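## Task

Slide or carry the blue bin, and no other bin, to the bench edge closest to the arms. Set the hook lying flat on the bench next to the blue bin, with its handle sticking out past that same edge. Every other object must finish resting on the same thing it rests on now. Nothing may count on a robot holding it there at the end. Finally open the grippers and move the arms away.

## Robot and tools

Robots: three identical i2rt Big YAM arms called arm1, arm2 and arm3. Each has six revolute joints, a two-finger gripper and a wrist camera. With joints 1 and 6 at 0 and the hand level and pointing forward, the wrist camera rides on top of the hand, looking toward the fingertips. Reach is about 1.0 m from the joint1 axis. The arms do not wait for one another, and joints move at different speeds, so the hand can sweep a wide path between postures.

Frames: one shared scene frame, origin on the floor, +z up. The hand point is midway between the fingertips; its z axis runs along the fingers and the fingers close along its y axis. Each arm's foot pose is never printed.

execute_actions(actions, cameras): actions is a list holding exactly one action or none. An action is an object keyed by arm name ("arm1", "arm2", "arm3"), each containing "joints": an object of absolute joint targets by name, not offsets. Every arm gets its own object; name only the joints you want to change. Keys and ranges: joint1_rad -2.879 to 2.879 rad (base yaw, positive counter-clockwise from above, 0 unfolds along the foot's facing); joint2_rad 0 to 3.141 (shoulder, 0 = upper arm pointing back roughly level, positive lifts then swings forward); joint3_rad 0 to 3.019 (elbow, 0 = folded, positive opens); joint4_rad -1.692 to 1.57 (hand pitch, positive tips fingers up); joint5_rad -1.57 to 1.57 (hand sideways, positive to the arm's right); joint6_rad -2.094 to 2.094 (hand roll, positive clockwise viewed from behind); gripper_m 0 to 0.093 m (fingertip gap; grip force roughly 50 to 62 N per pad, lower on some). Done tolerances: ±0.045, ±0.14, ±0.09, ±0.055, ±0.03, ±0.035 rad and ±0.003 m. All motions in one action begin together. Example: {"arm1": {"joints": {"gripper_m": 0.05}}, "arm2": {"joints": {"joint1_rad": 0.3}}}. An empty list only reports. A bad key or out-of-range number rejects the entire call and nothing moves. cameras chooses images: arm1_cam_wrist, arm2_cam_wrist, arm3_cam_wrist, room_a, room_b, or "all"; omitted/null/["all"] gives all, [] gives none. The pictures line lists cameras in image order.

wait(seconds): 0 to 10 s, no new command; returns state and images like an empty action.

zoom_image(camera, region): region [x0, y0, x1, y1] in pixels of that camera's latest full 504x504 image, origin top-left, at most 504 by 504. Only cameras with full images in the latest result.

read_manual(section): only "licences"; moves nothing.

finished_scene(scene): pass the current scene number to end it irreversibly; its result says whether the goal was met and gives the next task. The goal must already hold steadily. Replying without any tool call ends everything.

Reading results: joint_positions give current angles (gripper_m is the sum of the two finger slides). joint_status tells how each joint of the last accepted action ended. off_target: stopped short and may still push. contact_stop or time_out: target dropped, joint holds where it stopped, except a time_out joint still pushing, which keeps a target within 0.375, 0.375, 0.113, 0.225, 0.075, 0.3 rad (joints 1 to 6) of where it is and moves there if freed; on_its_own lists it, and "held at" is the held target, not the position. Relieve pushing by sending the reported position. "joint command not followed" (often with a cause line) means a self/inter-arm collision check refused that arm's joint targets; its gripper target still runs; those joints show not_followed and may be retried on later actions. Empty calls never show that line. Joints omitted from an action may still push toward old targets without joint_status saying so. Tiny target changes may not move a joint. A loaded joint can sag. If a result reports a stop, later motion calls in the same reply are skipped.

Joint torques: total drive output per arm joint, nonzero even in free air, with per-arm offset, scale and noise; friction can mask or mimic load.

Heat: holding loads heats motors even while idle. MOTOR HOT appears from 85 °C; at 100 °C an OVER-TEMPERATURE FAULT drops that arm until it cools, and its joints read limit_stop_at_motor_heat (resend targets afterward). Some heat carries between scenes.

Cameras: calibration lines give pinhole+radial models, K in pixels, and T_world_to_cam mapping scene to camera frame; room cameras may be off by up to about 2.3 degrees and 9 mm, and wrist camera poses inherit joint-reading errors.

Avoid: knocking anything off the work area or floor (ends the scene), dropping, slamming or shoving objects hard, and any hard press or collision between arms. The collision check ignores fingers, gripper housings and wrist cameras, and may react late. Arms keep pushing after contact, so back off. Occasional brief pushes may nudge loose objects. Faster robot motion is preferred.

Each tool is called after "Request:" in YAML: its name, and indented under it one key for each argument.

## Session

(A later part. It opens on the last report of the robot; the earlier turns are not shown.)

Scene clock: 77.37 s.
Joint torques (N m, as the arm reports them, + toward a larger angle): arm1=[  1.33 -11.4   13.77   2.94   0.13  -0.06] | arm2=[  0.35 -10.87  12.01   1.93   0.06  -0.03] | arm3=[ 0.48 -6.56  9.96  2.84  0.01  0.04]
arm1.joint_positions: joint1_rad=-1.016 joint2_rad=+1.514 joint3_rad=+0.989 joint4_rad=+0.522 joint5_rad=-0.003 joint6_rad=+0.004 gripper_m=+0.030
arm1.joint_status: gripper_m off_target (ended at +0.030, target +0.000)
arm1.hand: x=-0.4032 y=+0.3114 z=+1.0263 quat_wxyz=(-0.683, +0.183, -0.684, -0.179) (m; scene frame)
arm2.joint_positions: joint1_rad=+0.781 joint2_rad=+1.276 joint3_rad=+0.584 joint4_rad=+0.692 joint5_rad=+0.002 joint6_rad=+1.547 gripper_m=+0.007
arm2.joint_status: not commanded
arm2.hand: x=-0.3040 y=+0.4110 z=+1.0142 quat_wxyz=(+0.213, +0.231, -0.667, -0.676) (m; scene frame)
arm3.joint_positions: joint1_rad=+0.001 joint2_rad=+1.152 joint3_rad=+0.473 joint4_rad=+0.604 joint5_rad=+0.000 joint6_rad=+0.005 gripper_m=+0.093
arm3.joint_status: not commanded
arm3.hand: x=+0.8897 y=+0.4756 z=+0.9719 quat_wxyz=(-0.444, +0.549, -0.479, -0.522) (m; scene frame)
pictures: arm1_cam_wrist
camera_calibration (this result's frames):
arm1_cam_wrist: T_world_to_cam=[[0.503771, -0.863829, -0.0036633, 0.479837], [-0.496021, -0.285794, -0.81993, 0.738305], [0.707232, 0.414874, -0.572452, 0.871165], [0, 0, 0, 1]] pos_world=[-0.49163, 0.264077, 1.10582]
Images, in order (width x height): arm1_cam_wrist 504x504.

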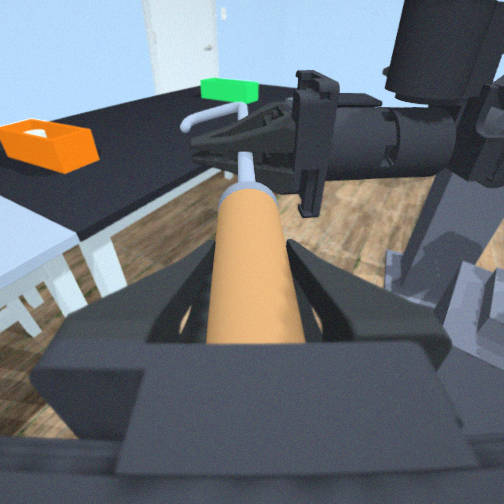

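Request:
execute_actions:
  actions:
    - {"arm2":{"joints":{"gripper_m":0.08}}}
  cameras: []

Request:
execute_actions:
  actions:
    - {"arm2":{"joints":{"joint2_rad":0.62,"joint3_rad":0.25,"joint4_rad":0.4}}}
  cameras: []

Request:
execute_actions:
  actions:
    - {"arm1":{"joints":{"joint1_rad":0.06,"joint6_rad":-1.31}}}
  cameras: []

Request:
execute_actions:
  actions:
    - {"arm1":{"joints":{"joint2_rad":2.1,"joint3_rad":1.97,"joint4_rad":0.3}},"arm2":{"joints":{"joint1_rad":0,"joint6_rad":0}}}
  cameras: ["arm1_cam_wrist","room_a","room_b"]

Scene clock: 82.70 s.
Joint torques (N m, as the arm reports them, + toward a larger angle): arm1=[  1.39 -12.86  13.74   3.01   0.13  -0.04] | arm2=[  0.7  -11.21  11.96   1.88   0.07  -0.05] | arm3=[ 0.59 -6.59  9.84  2.85  0.    0.06]
arm1.joint_positions: joint1_rad=-1.015 joint2_rad=+1.534 joint3_rad=+0.989 joint4_rad=+0.520 joint5_rad=-0.002 joint6_rad=+0.002 gripper_m=+0.030
arm1.joint_status: not commanded
arm1.hand: x=-0.4001 y=+0.3132 z=+1.0137 quat_wxyz=(-0.676, +0.186, -0.691, -0.177) (m; scene frame)
arm2.joint_positions: joint1_rad=+0.781 joint2_rad=+1.276 joint3_rad=+0.585 joint4_rad=+0.691 joint5_rad=+0.002 joint6_rad=+1.548 gripper_m=+0.080
arm2.joint_status: all done
arm2.hand: x=-0.3042 y=+0.4111 z=+1.0145 quat_wxyz=(+0.213, +0.231, -0.667, -0.676) (m; scene frame)
arm3.joint_positions: joint1_rad=+0.001 joint2_rad=+1.152 joint3_rad=+0.473 joint4_rad=+0.604 joint5_rad=+0.000 joint6_rad=+0.005 gripper_m=+0.093
arm3.joint_status: not commanded
arm3.hand: x=+0.8897 y=+0.4756 z=+0.9719 quat_wxyz=(-0.444, +0.549, -0.479, -0.522) (m; scene frame)
pictures: none
No camera images: the call's "cameras" was empty. Leave "cameras" out to get every camera's image.

Scene clock: 83.93 s.
Joint torques (N m, as the arm reports them, + toward a larger angle): arm1=[  1.3  -13.32  13.77   3.06  -0.03  -0.04] | arm2=[ 0.46 -2.36  8.99  1.19  0.06 -0.06] | arm3=[ 0.92 -6.25  9.88  3.03  0.02  0.05]
arm1.joint_positions: joint1_rad=-1.015 joint2_rad=+1.536 joint3_rad=+0.989 joint4_rad=+0.518 joint5_rad=+0.002 joint6_rad=+0.002 gripper_m=+0.030
arm1.joint_status: not commanded
arm1.hand: x=-0.3994 y=+0.3129 z=+1.0118 quat_wxyz=(-0.675, +0.185, -0.693, -0.175) (m; scene frame)
arm2.joint_positions: joint1_rad=+0.781 joint2_rad=+0.619 joint3_rad=+0.258 joint4_rad=+0.409 joint5_rad=+0.002 joint6_rad=+1.548 gripper_m=+0.080
arm2.joint_status: all done
arm2.hand: x=-0.2078 y=+0.2819 z=+1.0267 quat_wxyz=(+0.218, +0.226, -0.651, -0.691) (m; scene frame)
arm3.joint_positions: joint1_rad=+0.001 joint2_rad=+1.152 joint3_rad=+0.473 joint4_rad=+0.604 joint5_rad=+0.000 joint6_rad=+0.005 gripper_m=+0.093
arm3.joint_status: not commanded
arm3.hand: x=+0.8897 y=+0.4756 z=+0.9719 quat_wxyz=(-0.444, +0.549, -0.479, -0.522) (m; scene frame)
pictures: none
No camera images: the call's "cameras" was empty. Leave "cameras" out to get every camera's image.

Scene clock: 85.97 s.
Joint torques (N m, as the arm reports them, + toward a larger angle): arm1=[  0.72 -14.22  13.67   3.13   0.09  -0.01] | arm2=[ 0.76 -2.3   9.03  1.21  0.07 -0.05] | arm3=[ 0.21 -6.56  9.87  2.93  0.01  0.04]
arm1.joint_positions: joint1_rad=+0.066 joint2_rad=+1.544 joint3_rad=+0.989 joint4_rad=+0.518 joint5_rad=-0.002 joint6_rad=-1.301 gripper_m=+0.030
arm1.joint_status: all done
arm1.hand: x=-0.9812 y=+0.6430 z=+1.0008 quat_wxyz=(-0.684, +0.718, -0.085, -0.101) (m; scene frame)
arm2.joint_positions: joint1_rad=+0.781 joint2_rad=+0.619 joint3_rad=+0.258 joint4_rad=+0.409 joint5_rad=+0.002 joint6_rad=+1.548 gripper_m=+0.080
arm2.joint_status: not commanded
arm2.hand: x=-0.2078 y=+0.2819 z=+1.0267 quat_wxyz=(+0.218, +0.226, -0.651, -0.691) (m; scene frame)
arm3.joint_positions: joint1_rad=+0.001 joint2_rad=+1.152 joint3_rad=+0.473 joint4_rad=+0.604 joint5_rad=+0.000 joint6_rad=+0.005 gripper_m=+0.093
arm3.joint_status: not commanded
arm3.hand: x=+0.8897 y=+0.4756 z=+0.9719 quat_wxyz=(-0.444, +0.549, -0.479, -0.522) (m; scene frame)
pictures: none
No camera images: the call's "cameras" was empty. Leave "cameras" out to get every camera's image.

Scene clock: 88.13 s.
Joint torques (N m, as the arm reports them, + toward a larger angle): arm1=[  0.15 -25.85  16.23   3.57   0.     0.02] | arm2=[ 0.24 -2.31  8.98  1.25  0.11 -0.06] | arm3=[ 0.37 -6.09  9.88  3.07  0.01  0.04]
arm1.joint_positions: joint1_rad=+0.063 joint2_rad=+2.156 joint3_rad=+1.889 joint4_rad=+0.270 joint5_rad=+0.001 joint6_rad=-1.304 gripper_m=+0.030
arm1.joint_status: all done
arm1.hand: x=-0.9846 y=+0.8951 z=+1.0068 quat_wxyz=(-0.698, +0.704, -0.084, -0.100) (m; scene frame)
arm2.joint_positions: joint1_rad=+0.003 joint2_rad=+0.619 joint3_rad=+0.258 joint4_rad=+0.409 joint5_rad=+0.000 joint6_rad=+0.009 gripper_m=+0.080
arm2.joint_status: all done
arm2.hand: x=+0.0537 y=+0.3488 z=+1.0276 quat_wxyz=(-0.545, +0.450, -0.521, -0.479) (m; scene frame)
arm3.joint_positions: joint1_rad=+0.001 joint2_rad=+1.152 joint3_rad=+0.473 joint4_rad=+0.604 joint5_rad=+0.000 joint6_rad=+0.005 gripper_m=+0.093
arm3.joint_status: not commanded
arm3.hand: x=+0.8897 y=+0.4756 z=+0.9719 quat_wxyz=(-0.444, +0.549, -0.479, -0.522) (m; scene frame)
pictures: arm1_cam_wrist, room_a, room_b
camera_calibration (this result's frames):
arm1_cam_wrist: T_world_to_cam=[[0.265767, 0.0202337, 0.963825, -0.722843], [0.805734, -0.553588, -0.210553, 1.50859], [0.529302, 0.832545, -0.163428, 0.0682077], [0, 0, 0, 1]] pos_world=[-1.05951, 0.792975, 1.02548]
Images, in order (width x height): arm1_cam_wrist 504x504, room_a 504x504, room_b 504x504.

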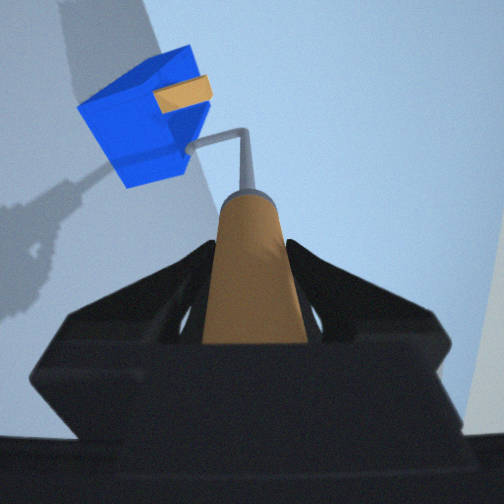

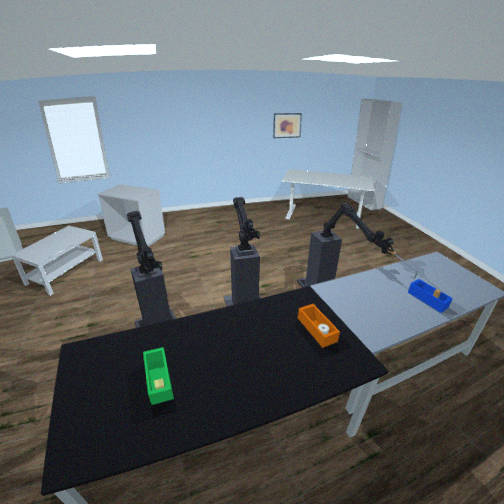

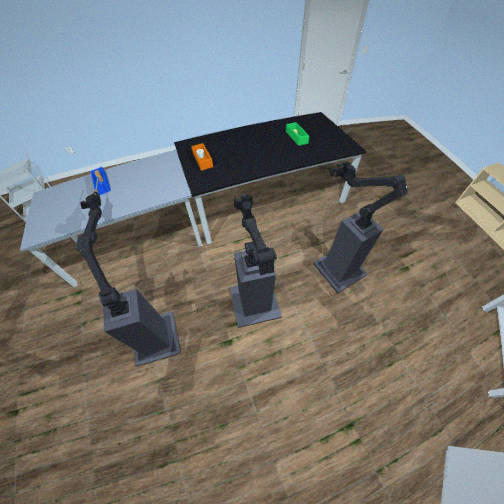

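Request:
execute_actions:
  actions:
    - {"arm1":{"joints":{"joint1_rad":0.09,"joint2_rad":2.55,"joint3_rad":2.66,"joint4_rad":0.2}}}
  cameras: ["arm1_cam_wrist","room_a","room_b"]

Request:
zoom_image:
  camera: "room_a"
  region: [370, 230, 470, 320]

Scene clock: 96.63 s.
Joint torques (N m, as the arm reports them, + toward a larger angle): arm1=[  1.01 -30.63  17.21   3.48  -0.07   0.04] | arm2=[ 0.44 -2.35  9.05  1.23  0.13 -0.07] | arm3=[ 0.22 -6.34  9.94  2.83  0.01  0.05]
arm1.joint_positions: joint1_rad=+0.091 joint2_rad=+2.613 joint3_rad=+2.572 joint4_rad=+0.170 joint5_rad=+0.002 joint6_rad=-1.306 gripper_m=+0.030
arm1.joint_status: all done
arm1.hand: x=-1.0148 y=+1.0005 z=+0.9758 quat_wxyz=(-0.740, +0.659, -0.069, -0.116) (m; scene frame)
arm2.joint_positions: joint1_rad=+0.003 joint2_rad=+0.619 joint3_rad=+0.258 joint4_rad=+0.409 joint5_rad=+0.000 joint6_rad=+0.009 gripper_m=+0.080
arm2.joint_status: not commanded
arm2.hand: x=+0.0537 y=+0.3488 z=+1.0276 quat_wxyz=(-0.545, +0.450, -0.520, -0.479) (m; scene frame)
arm3.joint_positions: joint1_rad=+0.001 joint2_rad=+1.152 joint3_rad=+0.473 joint4_rad=+0.604 joint5_rad=+0.000 joint6_rad=+0.005 gripper_m=+0.093
arm3.joint_status: not commanded
arm3.hand: x=+0.8897 y=+0.4756 z=+0.9719 quat_wxyz=(-0.444, +0.549, -0.479, -0.522) (m; scene frame)
pictures: arm1_cam_wrist, room_a, room_b
camera_calibration (this result's frames):
arm1_cam_wrist: T_world_to_cam=[[0.270119, -0.0936659, 0.95826, -0.563307], [0.819491, -0.500099, -0.279884, 1.61293], [0.505441, 0.860888, -0.0583278, -0.163731], [0, 0, 0, 1]] pos_world=[-1.08687, 0.894818, 0.981679]
Images, in order (width x height): arm1_cam_wrist 504x504, room_a 504x504, room_b 504x504.

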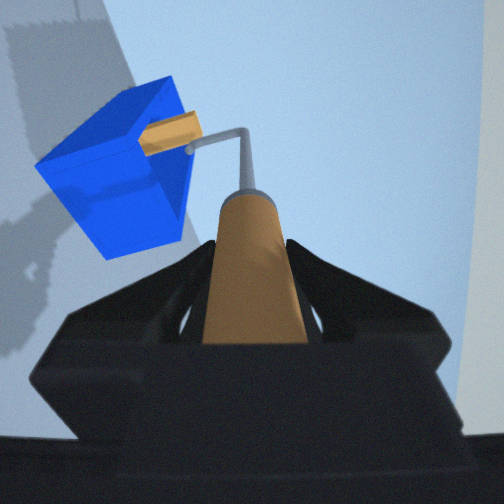

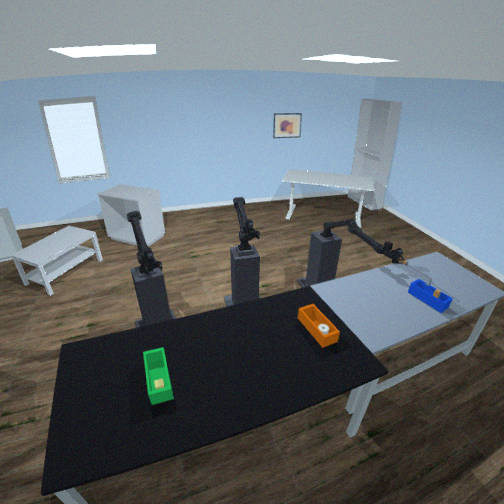

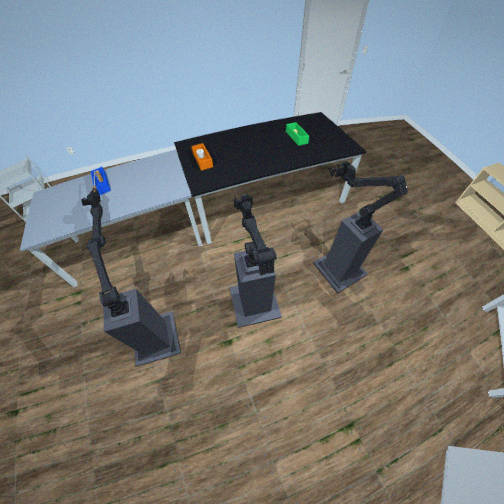

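Region (370, 230, 470, 320) of room_a's 504x504 image, scaled by 5.040, with more detail than that image has; it fills the top 454 rows of this view, and the rest is white.

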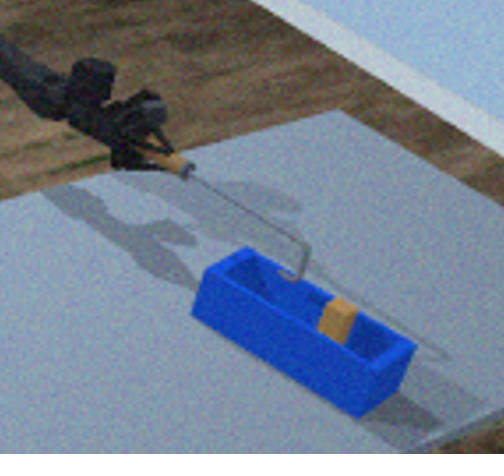

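Request:
execute_actions:
  actions:
    - {"arm1":{"joints":{"joint1_rad":0.075,"joint4_rad":-0.04}}}
  cameras: ["arm1_cam_wrist","room_a"]

Request:
zoom_image:
  camera: "room_a"
  region: [370, 230, 470, 320]

Scene clock: 100.13 s.
Joint torques (N m, as the arm reports them, + toward a larger angle): arm1=[  0.58 -30.27  17.05   2.3   -0.01   0.04] | arm2=[ 0.25 -2.48  9.02  1.22  0.12 -0.05] | arm3=[-0.2  -6.36 10.06  2.91  0.    0.03]
arm1.joint_positions: joint1_rad=+0.080 joint2_rad=+2.612 joint3_rad=+2.574 joint4_rad=-0.045 joint5_rad=+0.001 joint6_rad=-1.306 gripper_m=+0.030
arm1.joint_status: all done
arm1.hand: x=-1.0039 y=+1.0017 z=+0.9256 quat_wxyz=(-0.667, +0.734, -0.081, -0.100) (m; scene frame)
arm2.joint_positions: joint1_rad=+0.003 joint2_rad=+0.619 joint3_rad=+0.258 joint4_rad=+0.409 joint5_rad=+0.000 joint6_rad=+0.009 gripper_m=+0.080
arm2.joint_status: not commanded
arm2.hand: x=+0.0537 y=+0.3488 z=+1.0276 quat_wxyz=(-0.545, +0.450, -0.520, -0.479) (m; scene frame)
arm3.joint_positions: joint1_rad=+0.001 joint2_rad=+1.152 joint3_rad=+0.473 joint4_rad=+0.604 joint5_rad=+0.000 joint6_rad=+0.005 gripper_m=+0.093
arm3.joint_status: not commanded
arm3.hand: x=+0.8897 y=+0.4756 z=+0.9719 quat_wxyz=(-0.444, +0.549, -0.479, -0.522) (m; scene frame)
pictures: arm1_cam_wrist, room_a
camera_calibration (this result's frames):
arm1_cam_wrist: T_world_to_cam=[[0.260326, 0.107238, 0.959547, -0.730236], [0.815871, -0.55588, -0.159222, 1.53107], [0.516318, 0.824316, -0.232202, 0.0353217], [0, 0, 0, 1]] pos_world=[-1.07729, 0.900284, 0.952678]
Images, in order (width x height): arm1_cam_wrist 504x504, room_a 504x504.

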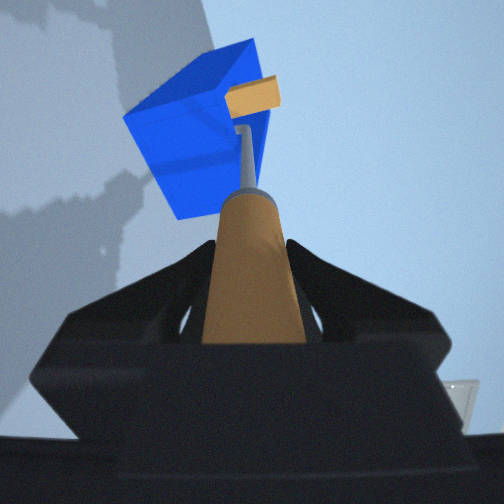

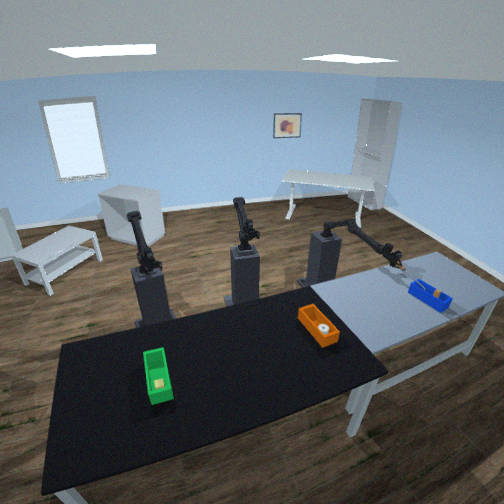

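Region (370, 230, 470, 320) of room_a's 504x504 image, scaled by 5.040, with more detail than that image has; it fills the top 454 rows of this view, and the rest is white.

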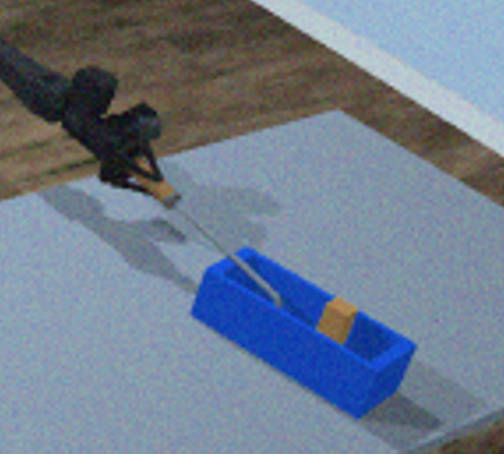

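In. Pull with the earlier waypoints.

Request:
execute_actions:
  actions:
    - {"arm1":{"joints":{"joint2_rad":2.29,"joint3_rad":2.04,"joint4_rad":0.31}}}
  cameras: ["arm1_cam_wrist"]

Request:
execute_actions:
  actions:
    - {"arm1":{"joints":{"joint2_rad":1.995,"joint3_rad":1.48,"joint4_rad":0.565}}}
  cameras: ["arm1_cam_wrist"]

Request:
execute_actions:
  actions:
    - {"arm1":{"joints":{"joint2_rad":1.75,"joint3_rad":1.066,"joint4_rad":0.735}}}
  cameras: []

Request:
execute_actions:
  actions:
    - {"arm1":{"joints":{"joint2_rad":1.6,"joint3_rad":0.84,"joint4_rad":0.8}}}
  cameras: ["arm1_cam_wrist","room_b"]

Request:
zoom_image:
  camera: "room_b"
  region: [40, 170, 140, 260]

Scene clock: 107.00 s.
Joint torques (N m, as the arm reports them, + toward a larger angle): arm1=[  0.66 -24.29  10.87   2.44   0.02   0.07] | arm2=[ 0.34 -2.24  9.06  1.3   0.11 -0.06] | arm3=[ 0.11 -6.34  9.96  3.11  0.02  0.  ]
arm1.joint_positions: joint1_rad=+0.078 joint2_rad=+2.308 joint3_rad=+2.027 joint4_rad=+0.301 joint5_rad=+0.000 joint6_rad=-1.309 gripper_m=+0.030
arm1.joint_status: all done
arm1.hand: x=-1.0000 y=+0.9318 z=+0.9626 quat_wxyz=(-0.704, +0.698, -0.076, -0.105) (m; scene frame)
arm2.joint_positions: joint1_rad=+0.003 joint2_rad=+0.619 joint3_rad=+0.258 joint4_rad=+0.409 joint5_rad=+0.000 joint6_rad=+0.009 gripper_m=+0.080
arm2.joint_status: not commanded
arm2.hand: x=+0.0537 y=+0.3488 z=+1.0276 quat_wxyz=(-0.545, +0.450, -0.520, -0.479) (m; scene frame)
arm3.joint_positions: joint1_rad=+0.001 joint2_rad=+1.152 joint3_rad=+0.473 joint4_rad=+0.604 joint5_rad=+0.000 joint6_rad=+0.005 gripper_m=+0.093
arm3.joint_status: not commanded
arm3.hand: x=+0.8897 y=+0.4756 z=+0.9719 quat_wxyz=(-0.444, +0.549, -0.479, -0.522) (m; scene frame)
pictures: arm1_cam_wrist
camera_calibration (this result's frames):
arm1_cam_wrist: T_world_to_cam=[[0.262145, 0.00727275, 0.965001, -0.669596], [0.815475, -0.536378, -0.217484, 1.53242], [0.516024, 0.843946, -0.14654, -0.0015494], [0, 0, 0, 1]] pos_world=[-1.07332, 0.828133, 0.97921]
Images, in order (width x height): arm1_cam_wrist 504x504.

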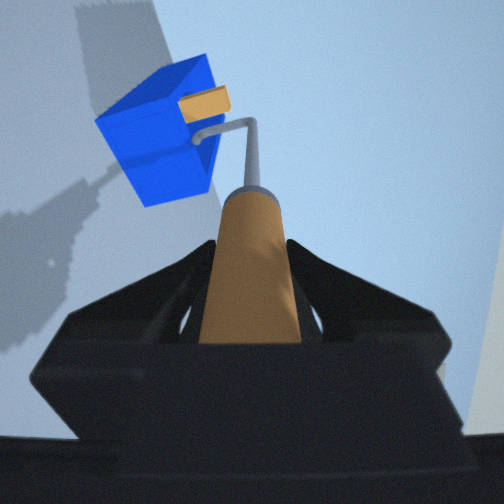

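Scene clock: 108.43 s.
Joint torques (N m, as the arm reports them, + toward a larger angle): arm1=[  0.66 -21.69  12.03   4.21   0.     0.07] | arm2=[ 0.44 -2.37  9.    1.24  0.11 -0.07] | arm3=[ 0.53 -6.44 10.04  3.05  0.03  0.06]
arm1.joint_positions: joint1_rad=+0.077 joint2_rad=+2.037 joint3_rad=+1.436 joint4_rad=+0.520 joint5_rad=+0.001 joint6_rad=-1.309 gripper_m=+0.030
arm1.joint_status: all done
arm1.hand: x=-0.9936 y=+0.8049 z=+0.9012 quat_wxyz=(-0.668, +0.733, -0.081, -0.098) (m; scene frame)
arm2.joint_positions: joint1_rad=+0.003 joint2_rad=+0.619 joint3_rad=+0.258 joint4_rad=+0.409 joint5_rad=+0.000 joint6_rad=+0.009 gripper_m=+0.080
arm2.joint_status: not commanded
arm2.hand: x=+0.0537 y=+0.3488 z=+1.0276 quat_wxyz=(-0.545, +0.450, -0.520, -0.479) (m; scene frame)
arm3.joint_positions: joint1_rad=+0.001 joint2_rad=+1.152 joint3_rad=+0.473 joint4_rad=+0.604 joint5_rad=+0.000 joint6_rad=+0.005 gripper_m=+0.093
arm3.joint_status: not commanded
arm3.hand: x=+0.8897 y=+0.4756 z=+0.9719 quat_wxyz=(-0.444, +0.549, -0.479, -0.522) (m; scene frame)
pictures: arm1_cam_wrist
camera_calibration (this result's frames):
arm1_cam_wrist: T_world_to_cam=[[0.258085, 0.104668, 0.960436, -0.689425], [0.814937, -0.557531, -0.158227, 1.40885], [0.518912, 0.823531, -0.229188, 0.187057], [0, 0, 0, 1]] pos_world=[-1.06726, 0.703594, 0.927939]
Images, in order (width x height): arm1_cam_wrist 504x504.

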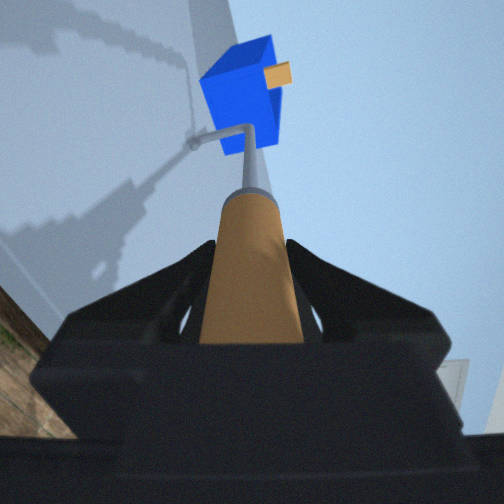

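Scene clock: 109.63 s.
Joint torques (N m, as the arm reports them, + toward a larger angle): arm1=[  1.02 -16.41  10.51   4.08   0.01   0.07] | arm2=[ 0.44 -2.39  9.01  1.25  0.12 -0.06] | arm3=[ 0.63 -6.52  9.8   2.99  0.02  0.  ]
arm1.joint_positions: joint1_rad=+0.077 joint2_rad=+1.778 joint3_rad=+1.030 joint4_rad=+0.693 joint5_rad=+0.001 joint6_rad=-1.309 gripper_m=+0.030
arm1.joint_status: all done
arm1.hand: x=-0.9890 y=+0.6839 z=+0.9133 quat_wxyz=(-0.677, +0.725, -0.080, -0.100) (m; scene frame)
arm2.joint_positions: joint1_rad=+0.003 joint2_rad=+0.619 joint3_rad=+0.258 joint4_rad=+0.409 joint5_rad=+0.000 joint6_rad=+0.009 gripper_m=+0.080
arm2.joint_status: not commanded
arm2.hand: x=+0.0537 y=+0.3488 z=+1.0276 quat_wxyz=(-0.545, +0.450, -0.520, -0.479) (m; scene frame)
arm3.joint_positions: joint1_rad=+0.001 joint2_rad=+1.152 joint3_rad=+0.473 joint4_rad=+0.604 joint5_rad=+0.000 joint6_rad=+0.005 gripper_m=+0.093
arm3.joint_status: not commanded
arm3.hand: x=+0.8897 y=+0.4756 z=+0.9719 quat_wxyz=(-0.444, +0.549, -0.479, -0.522) (m; scene frame)
pictures: none
No camera images: the call's "cameras" was empty. Leave "cameras" out to get every camera's image.

Scene clock: 110.57 s.
Joint torques (N m, as the arm reports them, + toward a larger angle): arm1=[  0.59 -15.26   9.54   4.67  -0.03   0.07] | arm2=[ 0.35 -2.24  9.02  1.19  0.12 -0.08] | arm3=[ 0.32 -6.14 10.01  2.86  0.    0.04]
arm1.joint_positions: joint1_rad=+0.077 joint2_rad=+1.643 joint3_rad=+0.810 joint4_rad=+0.745 joint5_rad=+0.001 joint6_rad=-1.309 gripper_m=+0.030
arm1.joint_status: all done
arm1.hand: x=-0.9862 y=+0.6111 z=+0.8996 quat_wxyz=(-0.666, +0.735, -0.081, -0.098) (m; scene frame)
arm2.joint_positions: joint1_rad=+0.003 joint2_rad=+0.619 joint3_rad=+0.258 joint4_rad=+0.409 joint5_rad=+0.000 joint6_rad=+0.009 gripper_m=+0.080
arm2.joint_status: not commanded
arm2.hand: x=+0.0537 y=+0.3488 z=+1.0276 quat_wxyz=(-0.545, +0.450, -0.520, -0.479) (m; scene frame)
arm3.joint_positions: joint1_rad=+0.001 joint2_rad=+1.152 joint3_rad=+0.473 joint4_rad=+0.604 joint5_rad=+0.000 joint6_rad=+0.005 gripper_m=+0.093
arm3.joint_status: not commanded
arm3.hand: x=+0.8897 y=+0.4756 z=+0.9719 quat_wxyz=(-0.444, +0.549, -0.479, -0.522) (m; scene frame)
pictures: arm1_cam_wrist, room_b
camera_calibration (this result's frames):
arm1_cam_wrist: T_world_to_cam=[[0.257865, 0.110515, 0.95984, -0.672767], [0.814954, -0.558514, -0.154634, 1.2919], [0.518995, 0.8221, -0.234086, 0.347814], [0, 0, 0, 1]] pos_world=[-1.05987, 0.509959, 0.926939]
Images, in order (width x height): arm1_cam_wrist 504x504, room_b 504x504.

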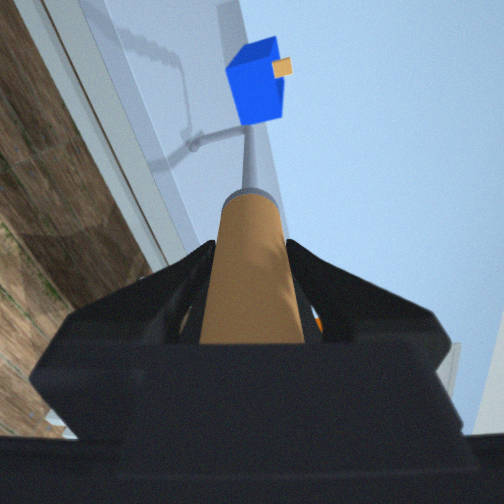

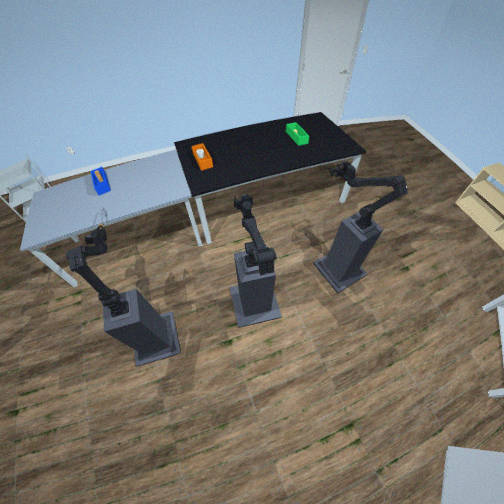

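Region (40, 170, 140, 260) of room_b's 504x504 image, scaled by 5.040, with more detail than that image has; it fills the top 454 rows of this view, and the rest is white.

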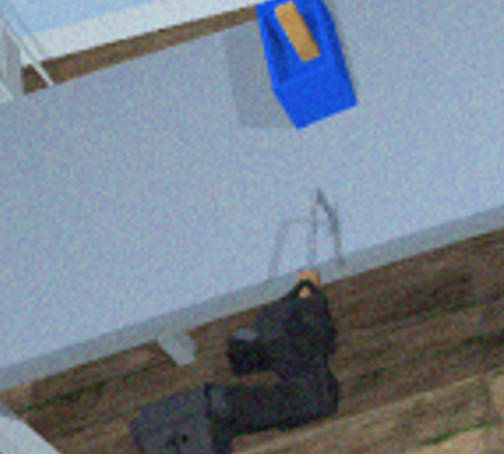

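Slipped out. Redo in smaller steps.

Request:
execute_actions:
  actions:
    - {"arm1":{"joints":{"joint2_rad":2.0,"joint3_rad":1.97,"joint4_rad":0.3}}}
  cameras: []

Request:
execute_actions:
  actions:
    - {"arm1":{"joints":{"joint2_rad":2.55,"joint3_rad":2.66,"joint4_rad":0.2}}}
  cameras: []

Request:
execute_actions:
  actions:
    - {"arm1":{"joints":{"joint4_rad":-0.05}}}
  cameras: ["arm1_cam_wrist"]

Scene clock: 116.43 s.
Joint torques (N m, as the arm reports them, + toward a larger angle): arm1=[  0.8  -23.3   15.9    3.52   0.03   0.07] | arm2=[ 0.44 -2.48  9.05  1.26  0.11 -0.06] | arm3=[ 0.04 -6.39  9.97  2.98  0.06  0.02]
arm1.joint_positions: joint1_rad=+0.076 joint2_rad=+2.039 joint3_rad=+1.896 joint4_rad=+0.269 joint5_rad=+0.000 joint6_rad=-1.309 gripper_m=+0.030
arm1.joint_status: all done
arm1.hand: x=-0.9967 y=+0.8690 z=+1.1126 quat_wxyz=(-0.740, +0.660, -0.072, -0.110) (m; scene frame)
arm2.joint_positions: joint1_rad=+0.003 joint2_rad=+0.619 joint3_rad=+0.258 joint4_rad=+0.409 joint5_rad=+0.000 joint6_rad=+0.009 gripper_m=+0.080
arm2.joint_status: not commanded
arm2.hand: x=+0.0537 y=+0.3488 z=+1.0276 quat_wxyz=(-0.545, +0.450, -0.520, -0.479) (m; scene frame)
arm3.joint_positions: joint1_rad=+0.001 joint2_rad=+1.152 joint3_rad=+0.473 joint4_rad=+0.604 joint5_rad=+0.000 joint6_rad=+0.005 gripper_m=+0.093
arm3.joint_status: not commanded
arm3.hand: x=+0.8897 y=+0.4756 z=+0.9719 quat_wxyz=(-0.444, +0.549, -0.479, -0.522) (m; scene frame)
pictures: none
No camera images: the call's "cameras" was empty. Leave "cameras" out to get every camera's image.

Scene clock: 119.17 s.
Joint torques (N m, as the arm reports them, + toward a larger angle): arm1=[  0.9  -31.32  17.72   3.69   0.03   0.07] | arm2=[ 0.29 -2.27  9.    1.27  0.11 -0.05] | arm3=[ 0.57 -6.72 10.01  2.92  0.02  0.02]
arm1.joint_positions: joint1_rad=+0.076 joint2_rad=+2.626 joint3_rad=+2.565 joint4_rad=+0.165 joint5_rad=+0.000 joint6_rad=-1.309 gripper_m=+0.030
arm1.joint_status: joint3_rad time_out (moved +0.669 of +0.764); the others done
arm1.on_its_own: joint3_rad reads +2.565 and still pushes toward +2.660 since a time_out
arm1.hand: x=-1.0000 y=+1.0030 z=+0.9576 quat_wxyz=(-0.732, +0.668, -0.074, -0.108) (m; scene frame)
arm2.joint_positions: joint1_rad=+0.003 joint2_rad=+0.619 joint3_rad=+0.258 joint4_rad=+0.409 joint5_rad=+0.000 joint6_rad=+0.009 gripper_m=+0.080
arm2.joint_status: not commanded
arm2.hand: x=+0.0537 y=+0.3488 z=+1.0276 quat_wxyz=(-0.545, +0.450, -0.520, -0.479) (m; scene frame)
arm3.joint_positions: joint1_rad=+0.001 joint2_rad=+1.152 joint3_rad=+0.473 joint4_rad=+0.604 joint5_rad=+0.000 joint6_rad=+0.005 gripper_m=+0.093
arm3.joint_status: not commanded
arm3.hand: x=+0.8897 y=+0.4756 z=+0.9719 quat_wxyz=(-0.444, +0.549, -0.479, -0.522) (m; scene frame)
pictures: none
No camera images: the call's "cameras" was empty. Leave "cameras" out to get every camera's image.

not run: a stop came earlier in this reply.

Request:
execute_actions:
  actions:
    - {"arm1":{"joints":{"joint4_rad":-0.01}}}
  cameras: ["arm1_cam_wrist"]

Request:
execute_actions:
  actions:
    - {"arm1":{"joints":{"joint2_rad":2.42,"joint3_rad":2.23,"joint4_rad":0.18}}}
  cameras: ["arm1_cam_wrist"]

Scene clock: 126.60 s.
Joint torques (N m, as the arm reports them, + toward a larger angle): arm1=[  0.84 -31.07  17.53   2.62  -0.01   0.07] | arm2=[ 0.41 -2.54  9.07  1.2   0.11 -0.06] | arm3=[ 0.19 -6.35  9.92  2.91  0.    0.06]
arm1.joint_positions: joint1_rad=+0.076 joint2_rad=+2.623 joint3_rad=+2.568 joint4_rad=-0.022 joint5_rad=+0.001 joint6_rad=-1.309 gripper_m=+0.030
arm1.joint_status: all done
arm1.on_its_own: joint3_rad reads +2.568 and still pushes toward +2.660 since a time_out
arm1.hand: x=-0.9996 y=+1.0029 z=+0.9170 quat_wxyz=(-0.669, +0.732, -0.081, -0.098) (m; scene frame)
arm2.joint_positions: joint1_rad=+0.003 joint2_rad=+0.619 joint3_rad=+0.258 joint4_rad=+0.409 joint5_rad=+0.000 joint6_rad=+0.009 gripper_m=+0.080
arm2.joint_status: not commanded
arm2.hand: x=+0.0537 y=+0.3488 z=+1.0276 quat_wxyz=(-0.545, +0.450, -0.520, -0.479) (m; scene frame)
arm3.joint_positions: joint1_rad=+0.001 joint2_rad=+1.152 joint3_rad=+0.473 joint4_rad=+0.604 joint5_rad=+0.000 joint6_rad=+0.005 gripper_m=+0.093
arm3.joint_status: not commanded
arm3.hand: x=+0.8897 y=+0.4756 z=+0.9719 quat_wxyz=(-0.444, +0.549, -0.479, -0.522) (m; scene frame)
pictures: arm1_cam_wrist
camera_calibration (this result's frames):
arm1_cam_wrist: T_world_to_cam=[[0.258399, 0.0997759, 0.960872, -0.718972], [0.813868, -0.55833, -0.16089, 1.52889], [0.520431, 0.823597, -0.225476, 0.0287287], [0, 0, 0, 1]] pos_world=[-1.07349, 0.901702, 0.943301]
Images, in order (width x height): arm1_cam_wrist 504x504.

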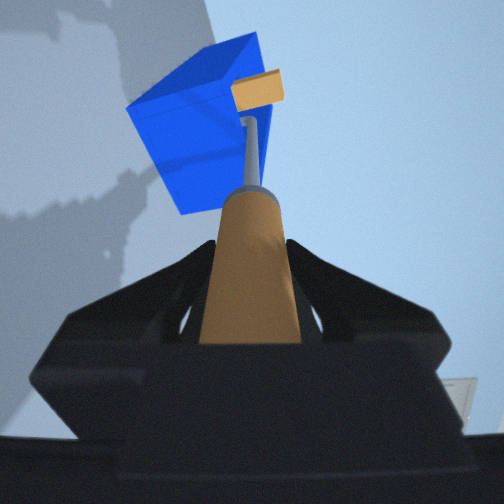

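Scene clock: 127.73 s.
Joint torques (N m, as the arm reports them, + toward a larger angle): arm1=[  1.32 -26.85  10.69   2.61  -0.02   0.08] | arm2=[ 0.44 -2.33  9.05  1.27  0.13 -0.07] | arm3=[ 0.42 -6.59  9.99  2.96  0.04  0.01]
arm1.joint_positions: joint1_rad=+0.075 joint2_rad=+2.453 joint3_rad=+2.221 joint4_rad=+0.168 joint5_rad=+0.001 joint6_rad=-1.309 gripper_m=+0.030
arm1.joint_status: all done
arm1.hand: x=-0.9975 y=+0.9666 z=+0.9128 quat_wxyz=(-0.674, +0.727, -0.081, -0.098) (m; scene frame)
arm2.joint_positions: joint1_rad=+0.003 joint2_rad=+0.619 joint3_rad=+0.258 joint4_rad=+0.409 joint5_rad=+0.000 joint6_rad=+0.009 gripper_m=+0.080
arm2.joint_status: not commanded
arm2.hand: x=+0.0537 y=+0.3488 z=+1.0276 quat_wxyz=(-0.545, +0.450, -0.520, -0.479) (m; scene frame)
arm3.joint_positions: joint1_rad=+0.001 joint2_rad=+1.152 joint3_rad=+0.473 joint4_rad=+0.604 joint5_rad=+0.000 joint6_rad=+0.005 gripper_m=+0.093
arm3.joint_status: not commanded
arm3.hand: x=+0.8897 y=+0.4756 z=+0.9719 quat_wxyz=(-0.444, +0.549, -0.479, -0.522) (m; scene frame)
pictures: arm1_cam_wrist
camera_calibration (this result's frames):
arm1_cam_wrist: T_world_to_cam=[[0.258541, 0.0871265, 0.962063, -0.700531], [0.813488, -0.55673, -0.168195, 1.51096], [0.520955, 0.826112, -0.214814, 0.0449622], [0, 0, 0, 1]] pos_world=[-1.07145, 0.865087, 0.937749]
Images, in order (width x height): arm1_cam_wrist 504x504.

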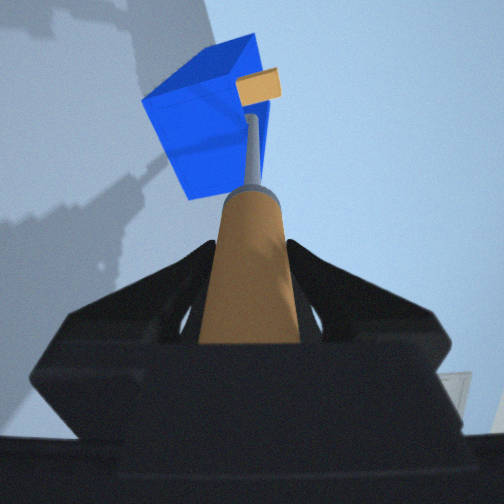

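Request:
execute_actions:
  actions:
    - {"arm1":{"joints":{"joint2_rad":2.31,"joint3_rad":2.035,"joint4_rad":0.29}}}
  cameras: ["arm1_cam_wrist"]

Request:
execute_actions:
  actions:
    - {"arm1":{"joints":{"joint2_rad":2.15,"joint3_rad":1.76,"joint4_rad":0.43}}}
  cameras: ["arm1_cam_wrist"]

Request:
execute_actions:
  actions:
    - {"arm1":{"joints":{"joint2_rad":1.995,"joint3_rad":1.48,"joint4_rad":0.565}}}
  cameras: ["arm1_cam_wrist"]

Scene clock: 132.07 s.
Joint torques (N m, as the arm reports them, + toward a larger angle): arm1=[  0.94 -26.58  10.25   3.12  -0.02   0.08] | arm2=[ 0.42 -2.39  9.03  1.25  0.11 -0.07] | arm3=[ 0.37 -6.28  9.99  2.84  0.    0.04]
arm1.joint_positions: joint1_rad=+0.075 joint2_rad=+2.356 joint3_rad=+2.029 joint4_rad=+0.268 joint5_rad=+0.001 joint6_rad=-1.309 gripper_m=+0.030
arm1.joint_status: all done
arm1.hand: x=-0.9964 y=+0.9368 z=+0.9114 quat_wxyz=(-0.676, +0.726, -0.081, -0.099) (m; scene frame)
arm2.joint_positions: joint1_rad=+0.003 joint2_rad=+0.619 joint3_rad=+0.258 joint4_rad=+0.409 joint5_rad=+0.000 joint6_rad=+0.009 gripper_m=+0.080
arm2.joint_status: not commanded
arm2.hand: x=+0.0537 y=+0.3488 z=+1.0276 quat_wxyz=(-0.545, +0.450, -0.520, -0.479) (m; scene frame)
arm3.joint_positions: joint1_rad=+0.001 joint2_rad=+1.152 joint3_rad=+0.473 joint4_rad=+0.604 joint5_rad=+0.000 joint6_rad=+0.005 gripper_m=+0.093
arm3.joint_status: not commanded
arm3.hand: x=+0.8897 y=+0.4756 z=+0.9719 quat_wxyz=(-0.444, +0.549, -0.479, -0.522) (m; scene frame)
pictures: arm1_cam_wrist
camera_calibration (this result's frames):
arm1_cam_wrist: T_world_to_cam=[[0.25871, 0.0823651, 0.962437, -0.69253], [0.813473, -0.555866, -0.171096, 1.49506], [0.520894, 0.827181, -0.21081, 0.064011], [0, 0, 0, 1]] pos_world=[-1.07037, 0.835143, 0.93581]
Images, in order (width x height): arm1_cam_wrist 504x504.

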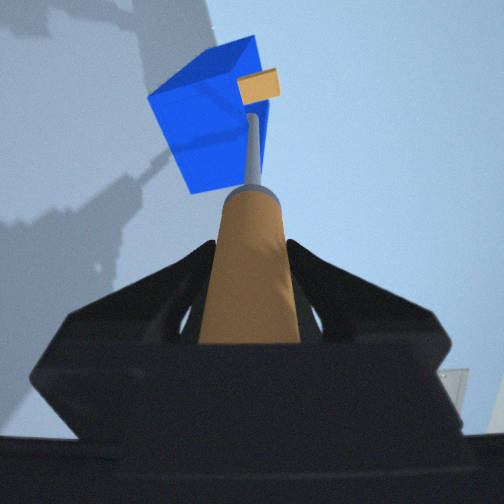

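Scene clock: 133.03 s.
Joint torques (N m, as the arm reports them, + toward a larger angle): arm1=[  0.95 -25.15  10.32   3.67  -0.02   0.08] | arm2=[ 0.31 -2.41  9.04  1.22  0.12 -0.05] | arm3=[ 0.49 -6.16  9.9   3.05  0.01  0.02]
arm1.joint_positions: joint1_rad=+0.075 joint2_rad=+2.203 joint3_rad=+1.746 joint4_rad=+0.396 joint5_rad=+0.001 joint6_rad=-1.309 gripper_m=+0.030
arm1.joint_status: all done
arm1.hand: x=-0.9944 y=+0.8807 z=+0.9112 quat_wxyz=(-0.676, +0.726, -0.081, -0.099) (m; scene frame)
arm2.joint_positions: joint1_rad=+0.003 joint2_rad=+0.619 joint3_rad=+0.258 joint4_rad=+0.409 joint5_rad=+0.000 joint6_rad=+0.009 gripper_m=+0.080
arm2.joint_status: not commanded
arm2.hand: x=+0.0537 y=+0.3488 z=+1.0276 quat_wxyz=(-0.545, +0.450, -0.520, -0.479) (m; scene frame)
arm3.joint_positions: joint1_rad=+0.001 joint2_rad=+1.152 joint3_rad=+0.473 joint4_rad=+0.604 joint5_rad=+0.000 joint6_rad=+0.005 gripper_m=+0.093
arm3.joint_status: not commanded
arm3.hand: x=+0.8897 y=+0.4756 z=+0.9719 quat_wxyz=(-0.444, +0.549, -0.479, -0.522) (m; scene frame)
pictures: arm1_cam_wrist
camera_calibration (this result's frames):
arm1_cam_wrist: T_world_to_cam=[[0.258658, 0.0838303, 0.962325, -0.689506], [0.813478, -0.556133, -0.170204, 1.46164], [0.520913, 0.826854, -0.212042, 0.110748], [0, 0, 0, 1]] pos_world=[-1.06836, 0.779099, 0.935789]
Images, in order (width x height): arm1_cam_wrist 504x504.

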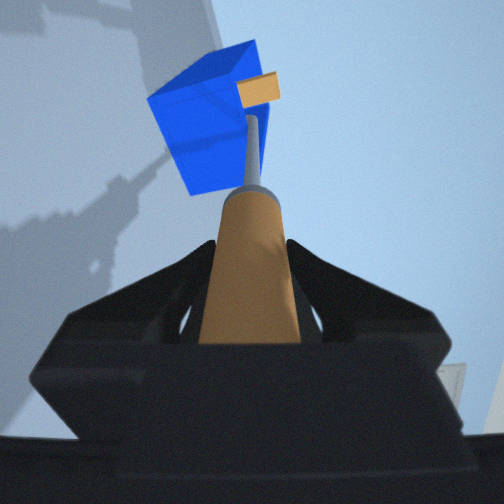

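Scene clock: 134.00 s.
Joint torques (N m, as the arm reports them, + toward a larger angle): arm1=[  0.93 -22.8    9.97   3.98  -0.02   0.08] | arm2=[ 0.37 -2.44  9.03  1.25  0.11 -0.07] | arm3=[-0.08 -6.43  9.95  2.78 -0.02  0.04]
arm1.joint_positions: joint1_rad=+0.075 joint2_rad=+2.048 joint3_rad=+1.463 joint4_rad=+0.526 joint5_rad=+0.001 joint6_rad=-1.309 gripper_m=+0.030
arm1.joint_status: all done
arm1.hand: x=-0.9920 y=+0.8123 z=+0.9090 quat_wxyz=(-0.676, +0.726, -0.081, -0.099) (m; scene frame)
arm2.joint_positions: joint1_rad=+0.003 joint2_rad=+0.619 joint3_rad=+0.258 joint4_rad=+0.409 joint5_rad=+0.000 joint6_rad=+0.009 gripper_m=+0.080
arm2.joint_status: not commanded
arm2.hand: x=+0.0537 y=+0.3488 z=+1.0276 quat_wxyz=(-0.545, +0.450, -0.520, -0.479) (m; scene frame)
arm3.joint_positions: joint1_rad=+0.001 joint2_rad=+1.152 joint3_rad=+0.473 joint4_rad=+0.604 joint5_rad=+0.000 joint6_rad=+0.005 gripper_m=+0.093
arm3.joint_status: not commanded
arm3.hand: x=+0.8897 y=+0.4756 z=+0.9719 quat_wxyz=(-0.444, +0.549, -0.479, -0.522) (m; scene frame)
pictures: arm1_cam_wrist
camera_calibration (this result's frames):
arm1_cam_wrist: T_world_to_cam=[[0.258697, 0.0827314, 0.962409, -0.681474], [0.813475, -0.555933, -0.170873, 1.42166], [0.520898, 0.8271, -0.211118, 0.164526], [0, 0, 0, 1]] pos_world=[-1.06589, 0.710648, 0.933516]
Images, in order (width x height): arm1_cam_wrist 504x504.

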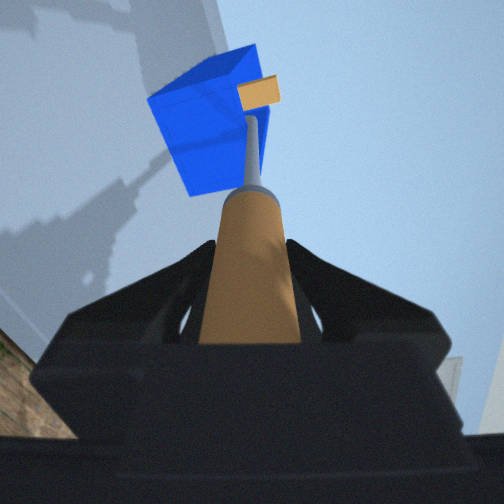

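Request:
execute_actions:
  actions:
    - {"arm1":{"joints":{"joint2_rad":1.75,"joint3_rad":1.066,"joint4_rad":0.735}}}
  cameras: []

Request:
execute_actions:
  actions:
    - {"arm1":{"joints":{"joint2_rad":1.6,"joint3_rad":0.84,"joint4_rad":0.8}}}
  cameras: []

Request:
execute_actions:
  actions:
    - {"arm1":{"joints":{"joint2_rad":1.505,"joint3_rad":0.73,"joint4_rad":0.835}}}
  cameras: ["arm1_cam_wrist","room_b"]

Request:
zoom_image:
  camera: "room_b"
  region: [40, 170, 140, 260]

Scene clock: 140.50 s.
Joint torques (N m, as the arm reports them, + toward a larger angle): arm1=[  1.29 -16.59  10.46   4.14  -0.02   0.08] | arm2=[ 0.25 -2.39  8.97  1.23  0.12 -0.06] | arm3=[ 0.61 -6.31 10.05  2.89  0.01  0.03]
arm1.joint_positions: joint1_rad=+0.075 joint2_rad=+1.778 joint3_rad=+1.033 joint4_rad=+0.692 joint5_rad=+0.001 joint6_rad=-1.309 gripper_m=+0.030
arm1.joint_status: all done
arm1.hand: x=-0.9874 y=+0.6847 z=+0.9153 quat_wxyz=(-0.678, +0.724, -0.080, -0.099) (m; scene frame)
arm2.joint_positions: joint1_rad=+0.003 joint2_rad=+0.619 joint3_rad=+0.258 joint4_rad=+0.409 joint5_rad=+0.000 joint6_rad=+0.009 gripper_m=+0.080
arm2.joint_status: not commanded
arm2.hand: x=+0.0537 y=+0.3488 z=+1.0276 quat_wxyz=(-0.545, +0.450, -0.520, -0.479) (m; scene frame)
arm3.joint_positions: joint1_rad=+0.001 joint2_rad=+1.152 joint3_rad=+0.473 joint4_rad=+0.604 joint5_rad=+0.000 joint6_rad=+0.005 gripper_m=+0.093
arm3.joint_status: not commanded
arm3.hand: x=+0.8897 y=+0.4756 z=+0.9719 quat_wxyz=(-0.444, +0.549, -0.479, -0.522) (m; scene frame)
pictures: none
No camera images: the call's "cameras" was empty. Leave "cameras" out to get every camera's image.

Scene clock: 141.37 s.
Joint torques (N m, as the arm reports them, + toward a larger angle): arm1=[  0.78 -14.78   9.28   4.37  -0.02   0.08] | arm2=[ 0.3  -2.42  9.05  1.21  0.11 -0.07] | arm3=[ 0.09 -6.59  9.81  2.94  0.02  0.07]
arm1.joint_positions: joint1_rad=+0.075 joint2_rad=+1.639 joint3_rad=+0.814 joint4_rad=+0.752 joint5_rad=+0.001 joint6_rad=-1.309 gripper_m=+0.030
arm1.joint_status: all done
arm1.hand: x=-0.9848 y=+0.6121 z=+0.9056 quat_wxyz=(-0.671, +0.731, -0.081, -0.098) (m; scene frame)
arm2.joint_positions: joint1_rad=+0.003 joint2_rad=+0.619 joint3_rad=+0.258 joint4_rad=+0.409 joint5_rad=+0.000 joint6_rad=+0.009 gripper_m=+0.080
arm2.joint_status: not commanded
arm2.hand: x=+0.0537 y=+0.3488 z=+1.0276 quat_wxyz=(-0.545, +0.450, -0.520, -0.479) (m; scene frame)
arm3.joint_positions: joint1_rad=+0.001 joint2_rad=+1.152 joint3_rad=+0.473 joint4_rad=+0.604 joint5_rad=+0.000 joint6_rad=+0.005 gripper_m=+0.093
arm3.joint_status: not commanded
arm3.hand: x=+0.8897 y=+0.4756 z=+0.9719 quat_wxyz=(-0.444, +0.549, -0.479, -0.522) (m; scene frame)
pictures: none
No camera images: the call's "cameras" was empty. Leave "cameras" out to get every camera's image.

Scene clock: 142.13 s.
Joint torques (N m, as the arm reports them, + toward a larger angle): arm1=[  1.06 -13.33   9.56   4.64  -0.03   0.08] | arm2=[ 0.28 -2.23  8.99  1.31  0.11 -0.06] | arm3=[ 0.55 -6.72  9.97  2.91  0.    0.01]
arm1.joint_positions: joint1_rad=+0.075 joint2_rad=+1.550 joint3_rad=+0.699 joint4_rad=+0.782 joint5_rad=+0.001 joint6_rad=-1.309 gripper_m=+0.030
arm1.joint_status: all done
arm1.hand: x=-0.9833 y=+0.5713 z=+0.9076 quat_wxyz=(-0.673, +0.729, -0.081, -0.098) (m; scene frame)
arm2.joint_positions: joint1_rad=+0.003 joint2_rad=+0.619 joint3_rad=+0.258 joint4_rad=+0.409 joint5_rad=+0.000 joint6_rad=+0.009 gripper_m=+0.080
arm2.joint_status: not commanded
arm2.hand: x=+0.0537 y=+0.3488 z=+1.0276 quat_wxyz=(-0.545, +0.450, -0.520, -0.479) (m; scene frame)
arm3.joint_positions: joint1_rad=+0.001 joint2_rad=+1.152 joint3_rad=+0.473 joint4_rad=+0.604 joint5_rad=+0.000 joint6_rad=+0.005 gripper_m=+0.093
arm3.joint_status: not commanded
arm3.hand: x=+0.8897 y=+0.4756 z=+0.9719 quat_wxyz=(-0.444, +0.549, -0.479, -0.522) (m; scene frame)
pictures: arm1_cam_wrist, room_b
camera_calibration (this result's frames):
arm1_cam_wrist: T_world_to_cam=[[0.258399, 0.0911539, 0.961728, -0.666917], [0.813499, -0.55745, -0.165736, 1.27666], [0.521008, 0.825191, -0.218198, 0.366654], [0, 0, 0, 1]] pos_world=[-1.05726, 0.469905, 0.932985]
Images, in order (width x height): arm1_cam_wrist 504x504, room_b 504x504.

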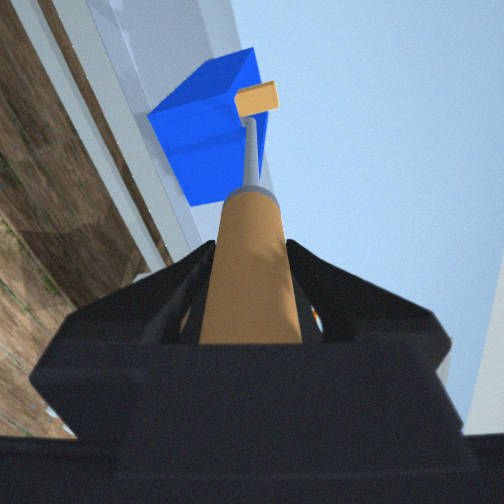

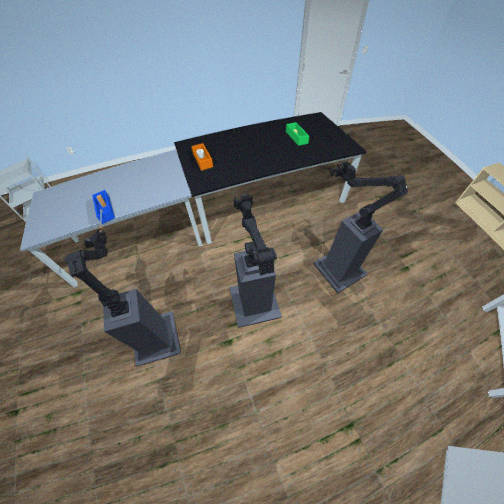

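Region (40, 170, 140, 260) of room_b's 504x504 image, scaled by 5.040, with more detail than that image has; it fills the top 454 rows of this view, and the rest is white.

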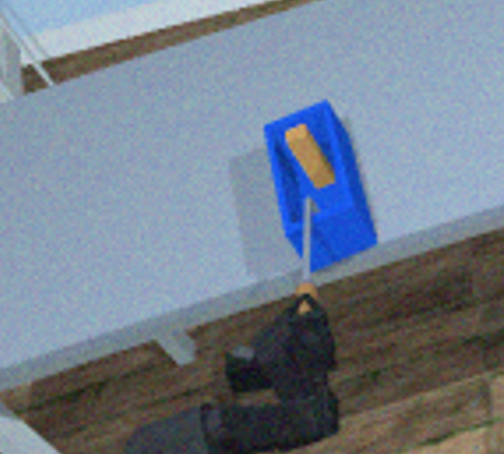

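Request:
execute_actions:
  actions:
    - {"arm1":{"joints":{"joint3_rad":0.98}}}
  cameras: ["arm1_cam_wrist"]

Request:
execute_actions:
  actions:
    - {"arm1":{"joints":{"joint1_rad":0.34,"joint6_rad":0.26}}}
  cameras: []

Request:
execute_actions:
  actions:
    - {"arm1":{"joints":{"joint2_rad":2.05,"joint3_rad":1.47,"joint4_rad":0.72,"joint5_rad":0.2}}}
  cameras: ["arm1_cam_wrist"]

Scene clock: 148.53 s.
Joint torques (N m, as the arm reports them, + toward a larger angle): arm1=[  0.71 -14.22  12.71   3.79   0.04   0.08] | arm2=[ 0.44 -2.46  8.99  1.24  0.11 -0.06] | arm3=[ 0.   -6.95  9.95  2.91  0.    0.01]
arm1.joint_positions: joint1_rad=+0.075 joint2_rad=+1.539 joint3_rad=+0.927 joint4_rad=+0.797 joint5_rad=+0.000 joint6_rad=-1.309 gripper_m=+0.030
arm1.joint_status: all done
arm1.hand: x=-0.9861 y=+0.6253 z=+1.0376 quat_wxyz=(-0.759, +0.638, -0.070, -0.112) (m; scene frame)
arm2.joint_positions: joint1_rad=+0.003 joint2_rad=+0.619 joint3_rad=+0.258 joint4_rad=+0.409 joint5_rad=+0.000 joint6_rad=+0.009 gripper_m=+0.080
arm2.joint_status: not commanded
arm2.hand: x=+0.0537 y=+0.3488 z=+1.0276 quat_wxyz=(-0.545, +0.450, -0.520, -0.479) (m; scene frame)
arm3.joint_positions: joint1_rad=+0.001 joint2_rad=+1.152 joint3_rad=+0.473 joint4_rad=+0.604 joint5_rad=+0.000 joint6_rad=+0.005 gripper_m=+0.093
arm3.joint_status: not commanded
arm3.hand: x=+0.8897 y=+0.4756 z=+0.9719 quat_wxyz=(-0.444, +0.549, -0.479, -0.522) (m; scene frame)
pictures: arm1_cam_wrist
camera_calibration (this result's frames):
arm1_cam_wrist: T_world_to_cam=[[0.267157, -0.151725, 0.951634, -0.625135], [0.812532, -0.495461, -0.3071, 1.43757], [0.518092, 0.855277, -0.00908463, 0.113252], [0, 0, 0, 1]] pos_world=[-1.05973, 0.520547, 1.03741]
Images, in order (width x height): arm1_cam_wrist 504x504.

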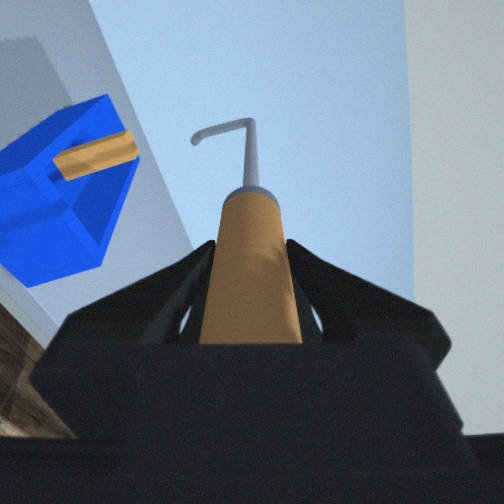

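Scene clock: 150.70 s.
Joint torques (N m, as the arm reports them, + toward a larger angle): arm1=[  1.19 -14.25  12.48   3.85   0.01   0.08] | arm2=[ 0.43 -2.44  9.06  1.2   0.11 -0.06] | arm3=[ 0.22 -6.55  9.82  3.03  0.02  0.04]
arm1.joint_positions: joint1_rad=+0.337 joint2_rad=+1.539 joint3_rad=+0.927 joint4_rad=+0.797 joint5_rad=+0.000 joint6_rad=+0.249 gripper_m=+0.030
arm1.joint_status: all done
arm1.hand: x=-1.1491 y=+0.5980 z=+1.0368 quat_wxyz=(-0.377, +0.466, -0.442, -0.668) (m; scene frame)
arm2.joint_positions: joint1_rad=+0.003 joint2_rad=+0.619 joint3_rad=+0.258 joint4_rad=+0.409 joint5_rad=+0.000 joint6_rad=+0.009 gripper_m=+0.080
arm2.joint_status: not commanded
arm2.hand: x=+0.0537 y=+0.3488 z=+1.0276 quat_wxyz=(-0.545, +0.450, -0.520, -0.479) (m; scene frame)
arm3.joint_positions: joint1_rad=+0.001 joint2_rad=+1.152 joint3_rad=+0.473 joint4_rad=+0.604 joint5_rad=+0.000 joint6_rad=+0.005 gripper_m=+0.093
arm3.joint_status: not commanded
arm3.hand: x=+0.8897 y=+0.4756 z=+0.9719 quat_wxyz=(-0.444, +0.549, -0.479, -0.522) (m; scene frame)
pictures: none
No camera images: the call's "cameras" was empty. Leave "cameras" out to get every camera's image.

Scene clock: 152.20 s.
Joint torques (N m, as the arm reports them, + toward a larger angle): arm1=[  1.1  -23.34  14.37   3.58   0.15   0.08] | arm2=[ 0.39 -2.36  9.04  1.27  0.12 -0.06] | arm3=[ 0.17 -6.61  9.86  3.04 -0.02  0.03]
arm1.joint_positions: joint1_rad=+0.337 joint2_rad=+2.112 joint3_rad=+1.388 joint4_rad=+0.687 joint5_rad=+0.198 joint6_rad=+0.250 gripper_m=+0.030
arm1.joint_status: all done
arm1.hand: x=-1.1664 y=+0.7705 z=+0.8561 quat_wxyz=(-0.400, +0.475, -0.545, -0.564) (m; scene frame)
arm2.joint_positions: joint1_rad=+0.003 joint2_rad=+0.619 joint3_rad=+0.258 joint4_rad=+0.409 joint5_rad=+0.000 joint6_rad=+0.009 gripper_m=+0.080
arm2.joint_status: not commanded
arm2.hand: x=+0.0537 y=+0.3488 z=+1.0276 quat_wxyz=(-0.545, +0.450, -0.520, -0.479) (m; scene frame)
arm3.joint_positions: joint1_rad=+0.001 joint2_rad=+1.152 joint3_rad=+0.473 joint4_rad=+0.604 joint5_rad=+0.000 joint6_rad=+0.005 gripper_m=+0.093
arm3.joint_status: not commanded
arm3.hand: x=+0.8897 y=+0.4756 z=+0.9719 quat_wxyz=(-0.444, +0.549, -0.479, -0.522) (m; scene frame)
pictures: arm1_cam_wrist
camera_calibration (this result's frames):
arm1_cam_wrist: T_world_to_cam=[[0.964934, 0.0956255, -0.244456, 1.26511], [-0.13377, -0.62214, -0.771393, 0.99153], [-0.22585, 0.777044, -0.587532, -0.231394], [0, 0, 0, 1]] pos_world=[-1.14037, 0.675697, 0.938172]
Images, in order (width x height): arm1_cam_wrist 504x504.

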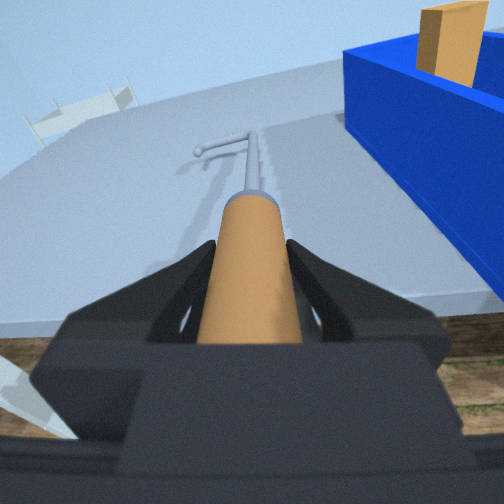

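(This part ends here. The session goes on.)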